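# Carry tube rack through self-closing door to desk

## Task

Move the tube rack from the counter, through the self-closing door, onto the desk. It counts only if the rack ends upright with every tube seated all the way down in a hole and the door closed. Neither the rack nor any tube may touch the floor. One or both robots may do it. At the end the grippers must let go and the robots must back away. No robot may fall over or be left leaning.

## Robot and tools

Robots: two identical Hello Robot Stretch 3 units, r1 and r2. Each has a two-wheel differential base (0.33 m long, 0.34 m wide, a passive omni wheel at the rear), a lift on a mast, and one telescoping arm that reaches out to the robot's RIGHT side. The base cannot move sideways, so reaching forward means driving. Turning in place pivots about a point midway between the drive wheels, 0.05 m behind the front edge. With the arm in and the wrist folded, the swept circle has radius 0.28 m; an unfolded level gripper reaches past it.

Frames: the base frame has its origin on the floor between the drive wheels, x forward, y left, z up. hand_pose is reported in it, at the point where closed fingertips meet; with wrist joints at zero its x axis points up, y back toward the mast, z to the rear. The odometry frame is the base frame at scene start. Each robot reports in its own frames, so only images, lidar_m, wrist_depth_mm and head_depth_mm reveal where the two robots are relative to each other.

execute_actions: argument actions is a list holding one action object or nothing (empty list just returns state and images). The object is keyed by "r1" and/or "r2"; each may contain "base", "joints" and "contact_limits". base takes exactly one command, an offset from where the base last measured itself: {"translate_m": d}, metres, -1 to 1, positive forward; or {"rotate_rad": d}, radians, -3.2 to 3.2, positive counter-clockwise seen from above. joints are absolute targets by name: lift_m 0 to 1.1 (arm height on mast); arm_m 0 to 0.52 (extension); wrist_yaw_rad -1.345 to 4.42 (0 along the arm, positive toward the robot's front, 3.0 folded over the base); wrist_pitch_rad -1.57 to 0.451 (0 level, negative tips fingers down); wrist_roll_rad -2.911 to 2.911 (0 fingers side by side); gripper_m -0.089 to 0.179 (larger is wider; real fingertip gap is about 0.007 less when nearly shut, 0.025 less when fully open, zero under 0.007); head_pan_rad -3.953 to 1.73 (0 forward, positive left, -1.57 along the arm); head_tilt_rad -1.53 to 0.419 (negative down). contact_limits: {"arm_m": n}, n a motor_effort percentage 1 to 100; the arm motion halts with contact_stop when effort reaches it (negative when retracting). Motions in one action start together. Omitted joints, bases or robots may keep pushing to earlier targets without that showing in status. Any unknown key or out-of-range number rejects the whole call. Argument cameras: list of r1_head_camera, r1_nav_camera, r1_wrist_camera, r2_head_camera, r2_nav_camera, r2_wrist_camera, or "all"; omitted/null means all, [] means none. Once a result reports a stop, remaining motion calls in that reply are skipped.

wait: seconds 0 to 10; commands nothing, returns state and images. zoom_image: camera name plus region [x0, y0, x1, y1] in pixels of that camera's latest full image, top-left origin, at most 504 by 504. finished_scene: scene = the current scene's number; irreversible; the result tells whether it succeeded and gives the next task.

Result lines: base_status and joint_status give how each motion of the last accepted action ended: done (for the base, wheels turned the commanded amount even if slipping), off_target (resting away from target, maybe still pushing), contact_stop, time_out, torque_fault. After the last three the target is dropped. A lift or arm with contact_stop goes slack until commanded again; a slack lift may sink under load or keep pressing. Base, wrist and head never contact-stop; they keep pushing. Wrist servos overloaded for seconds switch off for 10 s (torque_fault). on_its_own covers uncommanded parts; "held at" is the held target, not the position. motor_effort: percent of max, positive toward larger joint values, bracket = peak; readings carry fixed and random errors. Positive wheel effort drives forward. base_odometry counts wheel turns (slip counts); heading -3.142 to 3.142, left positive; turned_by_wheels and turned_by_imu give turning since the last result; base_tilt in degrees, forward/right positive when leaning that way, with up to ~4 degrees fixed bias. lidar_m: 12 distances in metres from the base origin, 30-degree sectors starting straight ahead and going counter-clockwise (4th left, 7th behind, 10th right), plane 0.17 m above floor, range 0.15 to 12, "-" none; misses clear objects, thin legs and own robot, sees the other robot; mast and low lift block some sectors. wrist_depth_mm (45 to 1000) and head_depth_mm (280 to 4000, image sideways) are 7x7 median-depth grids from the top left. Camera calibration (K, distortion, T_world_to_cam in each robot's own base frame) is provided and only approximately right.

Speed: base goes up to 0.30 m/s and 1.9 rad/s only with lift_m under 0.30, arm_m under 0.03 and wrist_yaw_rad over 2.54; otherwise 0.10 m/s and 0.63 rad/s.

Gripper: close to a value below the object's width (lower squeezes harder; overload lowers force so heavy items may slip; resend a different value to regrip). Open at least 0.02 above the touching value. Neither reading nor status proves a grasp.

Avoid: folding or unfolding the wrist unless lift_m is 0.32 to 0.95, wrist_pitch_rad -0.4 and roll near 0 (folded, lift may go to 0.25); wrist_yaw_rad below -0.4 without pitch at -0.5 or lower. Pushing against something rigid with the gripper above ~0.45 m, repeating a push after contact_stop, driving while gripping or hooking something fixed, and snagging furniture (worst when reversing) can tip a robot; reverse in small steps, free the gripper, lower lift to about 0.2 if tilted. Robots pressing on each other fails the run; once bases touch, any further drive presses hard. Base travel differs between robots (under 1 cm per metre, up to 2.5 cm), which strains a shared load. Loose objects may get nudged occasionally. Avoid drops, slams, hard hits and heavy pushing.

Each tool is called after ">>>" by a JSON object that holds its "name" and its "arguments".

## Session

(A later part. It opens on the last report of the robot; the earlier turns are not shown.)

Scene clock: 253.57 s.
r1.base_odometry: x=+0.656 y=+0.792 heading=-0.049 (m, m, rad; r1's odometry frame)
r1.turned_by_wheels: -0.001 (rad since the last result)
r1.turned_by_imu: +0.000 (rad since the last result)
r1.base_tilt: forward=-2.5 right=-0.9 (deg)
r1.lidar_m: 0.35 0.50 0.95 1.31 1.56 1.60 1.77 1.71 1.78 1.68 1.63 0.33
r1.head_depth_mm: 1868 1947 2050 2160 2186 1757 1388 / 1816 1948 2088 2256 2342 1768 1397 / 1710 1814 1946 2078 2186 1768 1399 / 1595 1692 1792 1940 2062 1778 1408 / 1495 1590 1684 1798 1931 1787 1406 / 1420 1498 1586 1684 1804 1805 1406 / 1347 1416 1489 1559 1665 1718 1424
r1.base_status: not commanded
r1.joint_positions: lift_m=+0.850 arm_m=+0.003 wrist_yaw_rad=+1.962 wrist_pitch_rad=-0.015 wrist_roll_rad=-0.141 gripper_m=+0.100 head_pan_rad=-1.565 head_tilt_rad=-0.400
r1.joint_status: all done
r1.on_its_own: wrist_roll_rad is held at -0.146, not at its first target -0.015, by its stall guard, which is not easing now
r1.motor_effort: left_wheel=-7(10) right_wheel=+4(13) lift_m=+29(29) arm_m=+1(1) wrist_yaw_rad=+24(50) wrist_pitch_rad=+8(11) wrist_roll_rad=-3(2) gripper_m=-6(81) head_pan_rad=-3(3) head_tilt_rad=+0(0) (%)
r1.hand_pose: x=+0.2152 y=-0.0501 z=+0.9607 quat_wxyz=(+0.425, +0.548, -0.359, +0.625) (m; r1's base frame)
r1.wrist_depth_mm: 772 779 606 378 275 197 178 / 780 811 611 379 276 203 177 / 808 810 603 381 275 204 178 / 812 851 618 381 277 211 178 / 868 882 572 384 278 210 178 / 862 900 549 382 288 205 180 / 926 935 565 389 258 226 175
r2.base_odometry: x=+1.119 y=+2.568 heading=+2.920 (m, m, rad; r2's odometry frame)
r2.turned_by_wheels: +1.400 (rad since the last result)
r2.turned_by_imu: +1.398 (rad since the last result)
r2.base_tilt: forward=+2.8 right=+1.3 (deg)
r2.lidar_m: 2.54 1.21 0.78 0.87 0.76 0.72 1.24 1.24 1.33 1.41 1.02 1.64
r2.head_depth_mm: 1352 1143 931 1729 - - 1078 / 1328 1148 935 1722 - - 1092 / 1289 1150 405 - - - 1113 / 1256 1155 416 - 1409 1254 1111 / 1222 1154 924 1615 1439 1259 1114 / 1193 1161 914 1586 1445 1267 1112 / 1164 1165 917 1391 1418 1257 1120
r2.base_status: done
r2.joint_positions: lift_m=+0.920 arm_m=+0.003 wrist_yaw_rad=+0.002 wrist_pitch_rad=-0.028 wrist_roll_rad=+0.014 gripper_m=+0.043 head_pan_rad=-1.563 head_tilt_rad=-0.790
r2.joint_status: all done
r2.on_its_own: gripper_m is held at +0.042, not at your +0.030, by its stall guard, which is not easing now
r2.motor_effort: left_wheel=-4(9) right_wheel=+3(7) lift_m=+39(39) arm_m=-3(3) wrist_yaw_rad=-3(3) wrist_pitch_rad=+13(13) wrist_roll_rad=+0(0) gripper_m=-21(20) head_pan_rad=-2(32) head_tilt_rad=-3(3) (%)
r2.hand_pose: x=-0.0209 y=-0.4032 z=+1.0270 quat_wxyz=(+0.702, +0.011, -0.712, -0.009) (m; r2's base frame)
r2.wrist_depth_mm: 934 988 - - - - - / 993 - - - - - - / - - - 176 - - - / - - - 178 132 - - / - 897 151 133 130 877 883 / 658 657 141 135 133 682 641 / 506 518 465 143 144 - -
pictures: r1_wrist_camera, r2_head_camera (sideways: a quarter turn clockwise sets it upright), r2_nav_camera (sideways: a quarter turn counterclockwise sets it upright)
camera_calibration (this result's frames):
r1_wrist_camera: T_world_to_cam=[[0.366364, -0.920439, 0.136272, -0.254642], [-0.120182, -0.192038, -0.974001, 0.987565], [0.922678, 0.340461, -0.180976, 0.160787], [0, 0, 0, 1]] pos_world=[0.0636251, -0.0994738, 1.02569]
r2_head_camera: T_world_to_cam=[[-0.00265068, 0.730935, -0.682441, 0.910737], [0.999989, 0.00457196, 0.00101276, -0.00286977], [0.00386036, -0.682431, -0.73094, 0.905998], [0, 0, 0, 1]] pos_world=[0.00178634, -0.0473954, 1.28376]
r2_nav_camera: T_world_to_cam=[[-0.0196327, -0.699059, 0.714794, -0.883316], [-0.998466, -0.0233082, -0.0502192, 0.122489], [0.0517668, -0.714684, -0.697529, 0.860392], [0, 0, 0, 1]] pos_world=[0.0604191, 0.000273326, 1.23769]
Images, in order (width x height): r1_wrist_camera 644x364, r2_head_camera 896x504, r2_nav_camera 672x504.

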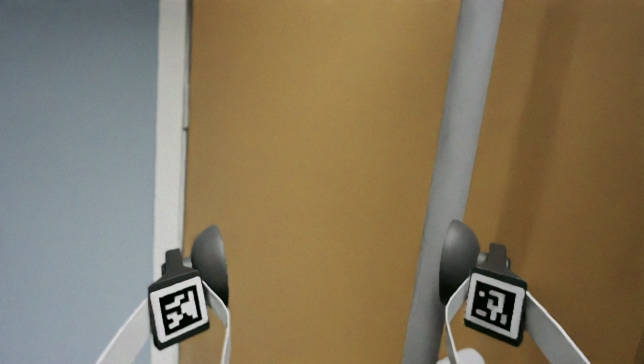

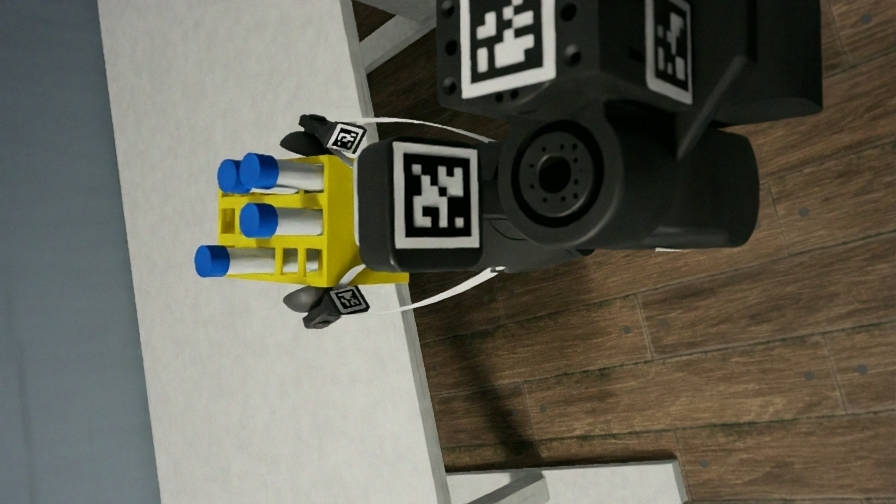

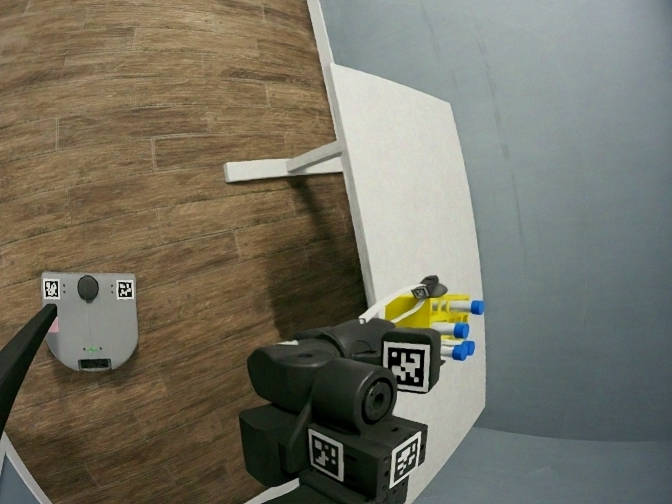

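>>> {"name": "execute_actions", "arguments": {"actions": [{"r1":{"base":{"translate_m":-0.2}},"r2":{"joints":{"arm_m":0.45,"lift_m":0.72}}}], "cameras": []}}

>>> {"name": "execute_actions", "arguments": {"actions": [{"r2":{"joints":{"lift_m":0.68}}}], "cameras": []}}

>>> {"name": "execute_actions", "arguments": {"actions": [{"r2":{"joints":{"gripper_m":0.16}}}], "cameras": []}}

>>> {"name": "execute_actions", "arguments": {"actions": [{"r2":{"joints":{"arm_m":0.15,"lift_m":0.7}}}], "cameras": ["r2_wrist_camera","r1_wrist_camera"]}}

Scene clock: 267.80 s.
r1.base_odometry: x=+0.456 y=+0.802 heading=-0.049 (m, m, rad; r1's odometry frame)
r1.turned_by_wheels: +0.000 (rad since the last result)
r1.turned_by_imu: +0.002 (rad since the last result)
r1.base_tilt: forward=-2.4 right=-1.0 (deg)
r1.lidar_m: 1.13 1.08 1.13 1.50 1.46 1.50 1.59 1.54 1.60 1.78 1.72 1.53
r1.head_depth_mm: 1675 1767 1832 1929 2039 1753 1398 / 1849 1967 2086 2220 2256 1758 1397 / 1811 1935 2078 2211 2280 1766 1395 / 1692 1790 1929 2055 2174 1777 1403 / 1596 1693 1777 1908 2063 1786 1407 / 1513 1582 1672 1795 1910 1791 1404 / 1434 1501 1588 1666 1780 1810 1422
r1.base_status: done
r1.joint_positions: lift_m=+0.850 arm_m=+0.003 wrist_yaw_rad=+1.987 wrist_pitch_rad=-0.016 wrist_roll_rad=-0.141 gripper_m=+0.100 head_pan_rad=-1.565 head_tilt_rad=-0.400
r1.joint_status: not commanded
r1.on_its_own: wrist_roll_rad is held at -0.146, not at its first target -0.015, by its stall guard, which is not easing now; wrist_yaw_rad moved +0.025 to your old target +2.000
r1.motor_effort: left_wheel=-2(9) right_wheel=+1(2) lift_m=+29(29) arm_m=+1(1) wrist_yaw_rad=+2(2) wrist_pitch_rad=+9(9) wrist_roll_rad=-2(3) gripper_m=-1(1) head_pan_rad=-4(4) head_tilt_rad=+0(0) (%)
r1.hand_pose: x=+0.2126 y=-0.0443 z=+0.9605 quat_wxyz=(+0.417, +0.552, -0.352, +0.630) (m; r1's base frame)
r1.wrist_depth_mm: 903 956 975 - - - - / 935 959 - - - - - / 999 - - - - - - / - - - - - - - / - - - - - - - / - - - - - - - / - - - - - - -
r2.base_odometry: x=+1.119 y=+2.568 heading=+2.920 (m, m, rad; r2's odometry frame)
r2.turned_by_wheels: +0.000 (rad since the last result)
r2.turned_by_imu: +0.001 (rad since the last result)
r2.base_tilt: forward=+2.9 right=+1.2 (deg)
r2.lidar_m: 2.53 1.21 0.78 0.69 0.69 0.72 1.24 1.24 1.33 1.41 1.02 1.65
r2.head_depth_mm: 1348 1141 933 1645 1464 - - / 1324 1148 934 - 1420 1246 1110 / 1286 1149 - 1686 1438 1254 1109 / 1250 1198 882 1654 1444 1249 1109 / 1225 1158 909 1620 1444 1259 1117 / 1194 1160 915 1574 1443 1258 1110 / 1164 1164 915 1389 1419 1263 1119
r2.base_status: not commanded
r2.joint_positions: lift_m=+0.720 arm_m=+0.450 wrist_yaw_rad=+0.001 wrist_pitch_rad=-0.029 wrist_roll_rad=+0.014 gripper_m=+0.043 head_pan_rad=-1.563 head_tilt_rad=-0.790
r2.joint_status: all done
r2.on_its_own: gripper_m is held at +0.042, not at your +0.030, by its stall guard, which is not easing now
r2.motor_effort: left_wheel=-4(4) right_wheel=+3(3) lift_m=+21(37) arm_m=+3(2) wrist_yaw_rad=-2(2) wrist_pitch_rad=+13(13) wrist_roll_rad=+0(0) gripper_m=-20(21) head_pan_rad=-3(3) head_tilt_rad=-3(3) (%)
r2.hand_pose: x=-0.0212 y=-0.8501 z=+0.8277 quat_wxyz=(+0.702, +0.011, -0.712, -0.010) (m; r2's base frame)
r2.wrist_depth_mm: 596 630 656 696 740 781 838 / 627 651 689 710 766 822 891 / 649 682 700 175 795 859 932 / 651 645 643 177 515 658 640 / 412 403 152 133 130 406 399 / 299 293 140 135 134 309 295 / 234 232 214 143 143 231 232
pictures: none
No camera images: the call's "cameras" was empty. Leave "cameras" out to get every camera's image.

Scene clock: 268.97 s.
r1.base_odometry: x=+0.456 y=+0.802 heading=-0.049 (m, m, rad; r1's odometry frame)
r1.turned_by_wheels: +0.000 (rad since the last result)
r1.turned_by_imu: +0.000 (rad since the last result)
r1.base_tilt: forward=-2.3 right=-1.1 (deg)
r1.lidar_m: 1.12 1.08 1.13 1.49 1.46 1.50 1.59 1.54 1.60 1.78 1.72 1.53
r1.head_depth_mm: 1675 1752 1838 1932 2041 1766 1388 / 1839 1977 2104 2218 2259 1762 1392 / 1800 1920 2081 2239 2291 1774 1400 / 1696 1792 1912 2054 2181 1761 1399 / 1596 1692 1779 1904 2054 1783 1402 / 1512 1584 1679 1783 1889 1787 1409 / 1435 1503 1578 1677 1764 1797 1414
r1.base_status: not commanded
r1.joint_positions: lift_m=+0.850 arm_m=+0.003 wrist_yaw_rad=+1.987 wrist_pitch_rad=-0.016 wrist_roll_rad=-0.141 gripper_m=+0.100 head_pan_rad=-1.565 head_tilt_rad=-0.400
r1.joint_status: not commanded
r1.on_its_own: wrist_roll_rad is held at -0.146, not at its first target -0.015, by its stall guard, which is not easing now
r1.motor_effort: left_wheel=-2(2) right_wheel=+1(1) lift_m=+28(29) arm_m=+1(1) wrist_yaw_rad=+2(2) wrist_pitch_rad=+9(9) wrist_roll_rad=-3(3) gripper_m=-1(0) head_pan_rad=-4(4) head_tilt_rad=+0(0) (%)
r1.hand_pose: x=+0.2126 y=-0.0443 z=+0.9605 quat_wxyz=(+0.417, +0.552, -0.352, +0.630) (m; r1's base frame)
r1.wrist_depth_mm: 941 983 968 - - - - / 952 951 - - - - - / 999 - - - - - - / - - - - - - - / - - - - - - - / - - - - - - - / - - - - - - -
r2.base_odometry: x=+1.119 y=+2.568 heading=+2.920 (m, m, rad; r2's odometry frame)
r2.turned_by_wheels: +0.000 (rad since the last result)
r2.turned_by_imu: +0.000 (rad since the last result)
r2.base_tilt: forward=+2.8 right=+1.2 (deg)
r2.lidar_m: 2.54 1.21 0.78 0.69 0.69 0.72 1.24 1.23 1.33 1.41 1.02 1.65
r2.head_depth_mm: 1346 1142 929 1641 1429 1272 - / 1323 1147 933 1727 - 1243 1111 / 1287 1154 - 1648 1436 1258 1115 / 1256 1153 883 1647 1440 1252 1110 / 1222 1160 911 1607 1449 1257 1113 / 1195 1159 913 1578 1443 1258 1115 / 1161 1165 916 1400 1417 1258 1116
r2.base_status: not commanded
r2.joint_positions: lift_m=+0.680 arm_m=+0.450 wrist_yaw_rad=+0.001 wrist_pitch_rad=-0.022 wrist_roll_rad=+0.014 gripper_m=+0.043 head_pan_rad=-1.563 head_tilt_rad=-0.790
r2.joint_status: all done
r2.on_its_own: gripper_m is held at +0.042, not at your +0.030, by its stall guard, which is not easing now
r2.motor_effort: left_wheel=-4(4) right_wheel=+3(3) lift_m=+20(20) arm_m=+3(3) wrist_yaw_rad=-2(1) wrist_pitch_rad=+10(13) wrist_roll_rad=+0(0) gripper_m=-19(19) head_pan_rad=-3(4) head_tilt_rad=-3(3) (%)
r2.hand_pose: x=-0.0212 y=-0.8503 z=+0.7894 quat_wxyz=(+0.702, +0.008, -0.712, -0.008) (m; r2's base frame)
r2.wrist_depth_mm: 589 616 668 696 738 787 860 / 618 651 682 720 792 824 891 / 650 680 710 176 778 870 916 / 519 515 516 173 416 517 513 / 322 320 146 133 131 319 317 / 231 233 141 135 134 246 230 / 182 180 166 143 144 181 181
pictures: none
No camera images: the call's "cameras" was empty. Leave "cameras" out to get every camera's image.

Scene clock: 270.63 s.
r1.base_odometry: x=+0.456 y=+0.802 heading=-0.049 (m, m, rad; r1's odometry frame)
r1.turned_by_wheels: +0.000 (rad since the last result)
r1.turned_by_imu: +0.000 (rad since the last result)
r1.base_tilt: forward=-2.4 right=-0.8 (deg)
r1.lidar_m: 1.12 1.08 1.13 1.50 1.46 1.51 1.59 1.54 1.60 1.78 1.72 1.53
r1.head_depth_mm: 1668 1741 1832 1930 2035 1761 1392 / 1866 1995 2103 2192 2274 1752 1393 / 1805 1922 2054 2231 2306 1766 1397 / 1702 1804 1913 2061 2178 1769 1401 / 1592 1698 1782 1920 2054 1781 1412 / 1508 1603 1675 1775 1895 1790 1410 / 1426 1500 1584 1672 1786 1803 1420
r1.base_status: not commanded
r1.joint_positions: lift_m=+0.850 arm_m=+0.003 wrist_yaw_rad=+1.987 wrist_pitch_rad=-0.016 wrist_roll_rad=-0.141 gripper_m=+0.100 head_pan_rad=-1.565 head_tilt_rad=-0.400
r1.joint_status: not commanded
r1.on_its_own: wrist_roll_rad is held at -0.146, not at its first target -0.015, by its stall guard, which is not easing now
r1.motor_effort: left_wheel=-2(2) right_wheel=+1(1) lift_m=+28(29) arm_m=+1(0) wrist_yaw_rad=+2(2) wrist_pitch_rad=+9(9) wrist_roll_rad=-3(3) gripper_m=-1(0) head_pan_rad=-3(4) head_tilt_rad=+0(0) (%)
r1.hand_pose: x=+0.2126 y=-0.0443 z=+0.9605 quat_wxyz=(+0.417, +0.552, -0.352, +0.630) (m; r1's base frame)
r1.wrist_depth_mm: 925 938 961 - - - - / 939 994 - - - - - / 961 - - - - - - / - - - - - - - / - - - - - - - / - - - - - - - / - - - - - - -
r2.base_odometry: x=+1.119 y=+2.568 heading=+2.920 (m, m, rad; r2's odometry frame)
r2.turned_by_wheels: +0.000 (rad since the last result)
r2.turned_by_imu: +0.000 (rad since the last result)
r2.base_tilt: forward=+2.8 right=+1.1 (deg)
r2.lidar_m: 2.53 1.21 0.78 0.69 0.69 0.72 1.24 1.24 1.33 1.41 1.02 1.65
r2.head_depth_mm: 1344 1146 930 1643 1440 1271 - / 1323 1143 933 1716 - 1241 1111 / 1294 1150 - 1645 1440 1251 1107 / 1260 1149 885 1646 1437 1257 1113 / 1218 1158 908 1616 1441 1254 1111 / 1193 1163 914 1582 1446 1261 1116 / 1166 1166 915 1392 1415 1259 1115
r2.base_status: not commanded
r2.joint_positions: lift_m=+0.680 arm_m=+0.450 wrist_yaw_rad=+0.001 wrist_pitch_rad=-0.020 wrist_roll_rad=+0.014 gripper_m=+0.160 head_pan_rad=-1.563 head_tilt_rad=-0.790
r2.joint_status: all done
r2.motor_effort: left_wheel=-4(4) right_wheel=+3(3) lift_m=+20(19) arm_m=+2(3) wrist_yaw_rad=-1(1) wrist_pitch_rad=+9(10) wrist_roll_rad=+1(0) gripper_m=+0(83) head_pan_rad=-2(2) head_tilt_rad=-3(3) (%)
r2.hand_pose: x=-0.0212 y=-0.8504 z=+0.7899 quat_wxyz=(+0.702, +0.008, -0.712, -0.007) (m; r2's base frame)
r2.wrist_depth_mm: 600 617 646 690 762 799 861 / 622 654 680 741 774 809 885 / 638 680 697 175 773 841 944 / 530 514 525 178 413 522 516 / 320 347 295 133 135 345 320 / 246 - 208 134 134 225 233 / 183 180 167 141 141 182 182
pictures: none
No camera images: the call's "cameras" was empty. Leave "cameras" out to get every camera's image.

Scene clock: 274.07 s.
r1.base_odometry: x=+0.456 y=+0.802 heading=-0.049 (m, m, rad; r1's odometry frame)
r1.turned_by_wheels: +0.000 (rad since the last result)
r1.turned_by_imu: +0.001 (rad since the last result)
r1.base_tilt: forward=-2.5 right=-1.0 (deg)
r1.lidar_m: 1.13 1.08 1.13 1.50 1.45 1.50 1.60 1.53 1.61 1.78 1.72 1.53
r1.head_depth_mm: 1675 1763 1824 1931 2034 1746 1392 / 1857 1970 2090 2207 2270 1767 1394 / 1807 1927 2058 2220 2311 1776 1391 / 1697 1800 1922 2047 2165 1765 1404 / 1594 1682 1773 1905 2052 1785 1404 / 1514 1593 1676 1782 1912 1795 1418 / 1434 1491 1579 1678 1777 1799 1411
r1.base_status: not commanded
r1.joint_positions: lift_m=+0.850 arm_m=+0.003 wrist_yaw_rad=+1.987 wrist_pitch_rad=-0.016 wrist_roll_rad=-0.141 gripper_m=+0.100 head_pan_rad=-1.565 head_tilt_rad=-0.400
r1.joint_status: not commanded
r1.on_its_own: wrist_roll_rad is held at -0.146, not at its first target -0.015, by its stall guard, which is not easing now
r1.motor_effort: left_wheel=-1(2) right_wheel=+1(1) lift_m=+29(29) arm_m=+1(0) wrist_yaw_rad=+2(2) wrist_pitch_rad=+9(9) wrist_roll_rad=-3(3) gripper_m=-1(0) head_pan_rad=-3(4) head_tilt_rad=+0(0) (%)
r1.hand_pose: x=+0.2126 y=-0.0443 z=+0.9605 quat_wxyz=(+0.417, +0.552, -0.352, +0.630) (m; r1's base frame)
r1.wrist_depth_mm: 912 970 979 - - - - / 939 954 - - - - - / 997 - - - - - - / - - - - - - - / - - - - - - - / - - - - - - - / - - - - - - -
r2.base_odometry: x=+1.119 y=+2.568 heading=+2.920 (m, m, rad; r2's odometry frame)
r2.turned_by_wheels: +0.000 (rad since the last result)
r2.turned_by_imu: +0.000 (rad since the last result)
r2.base_tilt: forward=+2.9 right=+1.4 (deg)
r2.lidar_m: 2.54 1.21 0.78 0.69 0.69 0.72 1.24 1.24 1.33 1.41 1.02 1.65
r2.head_depth_mm: 1352 1143 932 1637 1463 1269 - / 1327 1147 932 1684 - 1231 1100 / 1292 1152 905 1717 - 1257 1108 / 1258 1155 885 1686 1431 1262 1112 / 1224 1158 911 1618 1447 1261 1112 / 1190 1158 916 1583 1445 1261 1114 / 1160 1160 916 1393 1416 1260 1116
r2.base_status: not commanded
r2.joint_positions: lift_m=+0.700 arm_m=+0.150 wrist_yaw_rad=+0.001 wrist_pitch_rad=-0.020 wrist_roll_rad=+0.014 gripper_m=+0.160 head_pan_rad=-1.563 head_tilt_rad=-0.790
r2.joint_status: all done
r2.motor_effort: left_wheel=-4(4) right_wheel=+3(3) lift_m=+39(40) arm_m=-3(3) wrist_yaw_rad=-1(1) wrist_pitch_rad=+9(9) wrist_roll_rad=+0(0) gripper_m=+0(0) head_pan_rad=-2(3) head_tilt_rad=-3(3) (%)
r2.hand_pose: x=-0.0212 y=-0.5510 z=+0.8091 quat_wxyz=(+0.702, +0.008, -0.712, -0.007) (m; r2's base frame)
r2.wrist_depth_mm: 817 886 925 977 - - - / 859 898 960 - - - - / 891 936 994 - - - - / 609 598 605 445 594 603 596 / 369 398 367 373 367 401 370 / 285 - 283 302 - - - / 651 - - - - - -
pictures: r1_wrist_camera, r2_wrist_camera
camera_calibration (this result's frames):
r1_wrist_camera: T_world_to_cam=[[0.389426, -0.910919, 0.136285, -0.252756], [-0.116142, -0.19535, -0.973832, 0.986996], [0.913706, 0.363407, -0.18187, 0.164866], [0, 0, 0, 1]] pos_world=[0.0624223, -0.0973449, 1.0256]
r2_wrist_camera: T_world_to_cam=[[-0.999939, -0.00354249, -0.0104833, -0.0162763], [0.00926389, 0.250154, -0.968162, 0.947258], [0.00605214, -0.968199, -0.250106, -0.166479], [0, 0, 0, 1]] pos_world=[-0.024043, -0.398204, 0.875291]
Images, in order (width x height): r1_wrist_camera 644x364, r2_wrist_camera 644x364.

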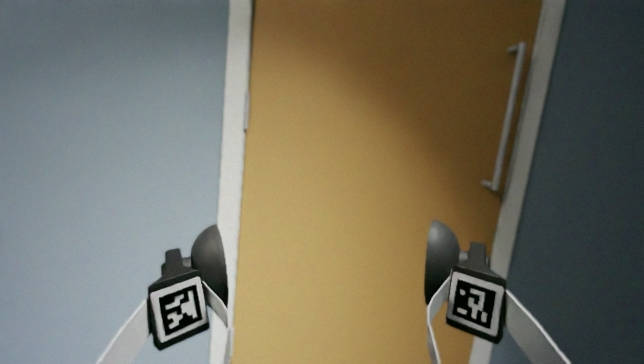

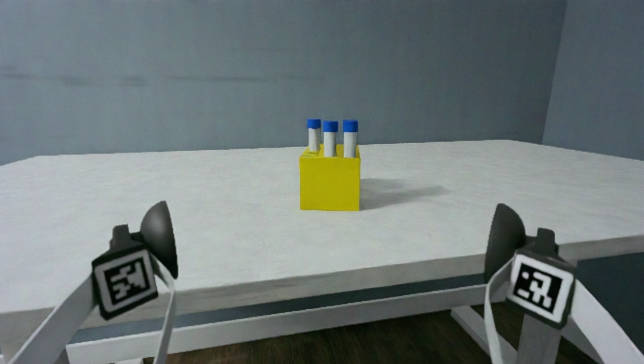

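>>> {"name": "finished_scene", "arguments": {"scene": 1}}

The scene is finished: the task was done.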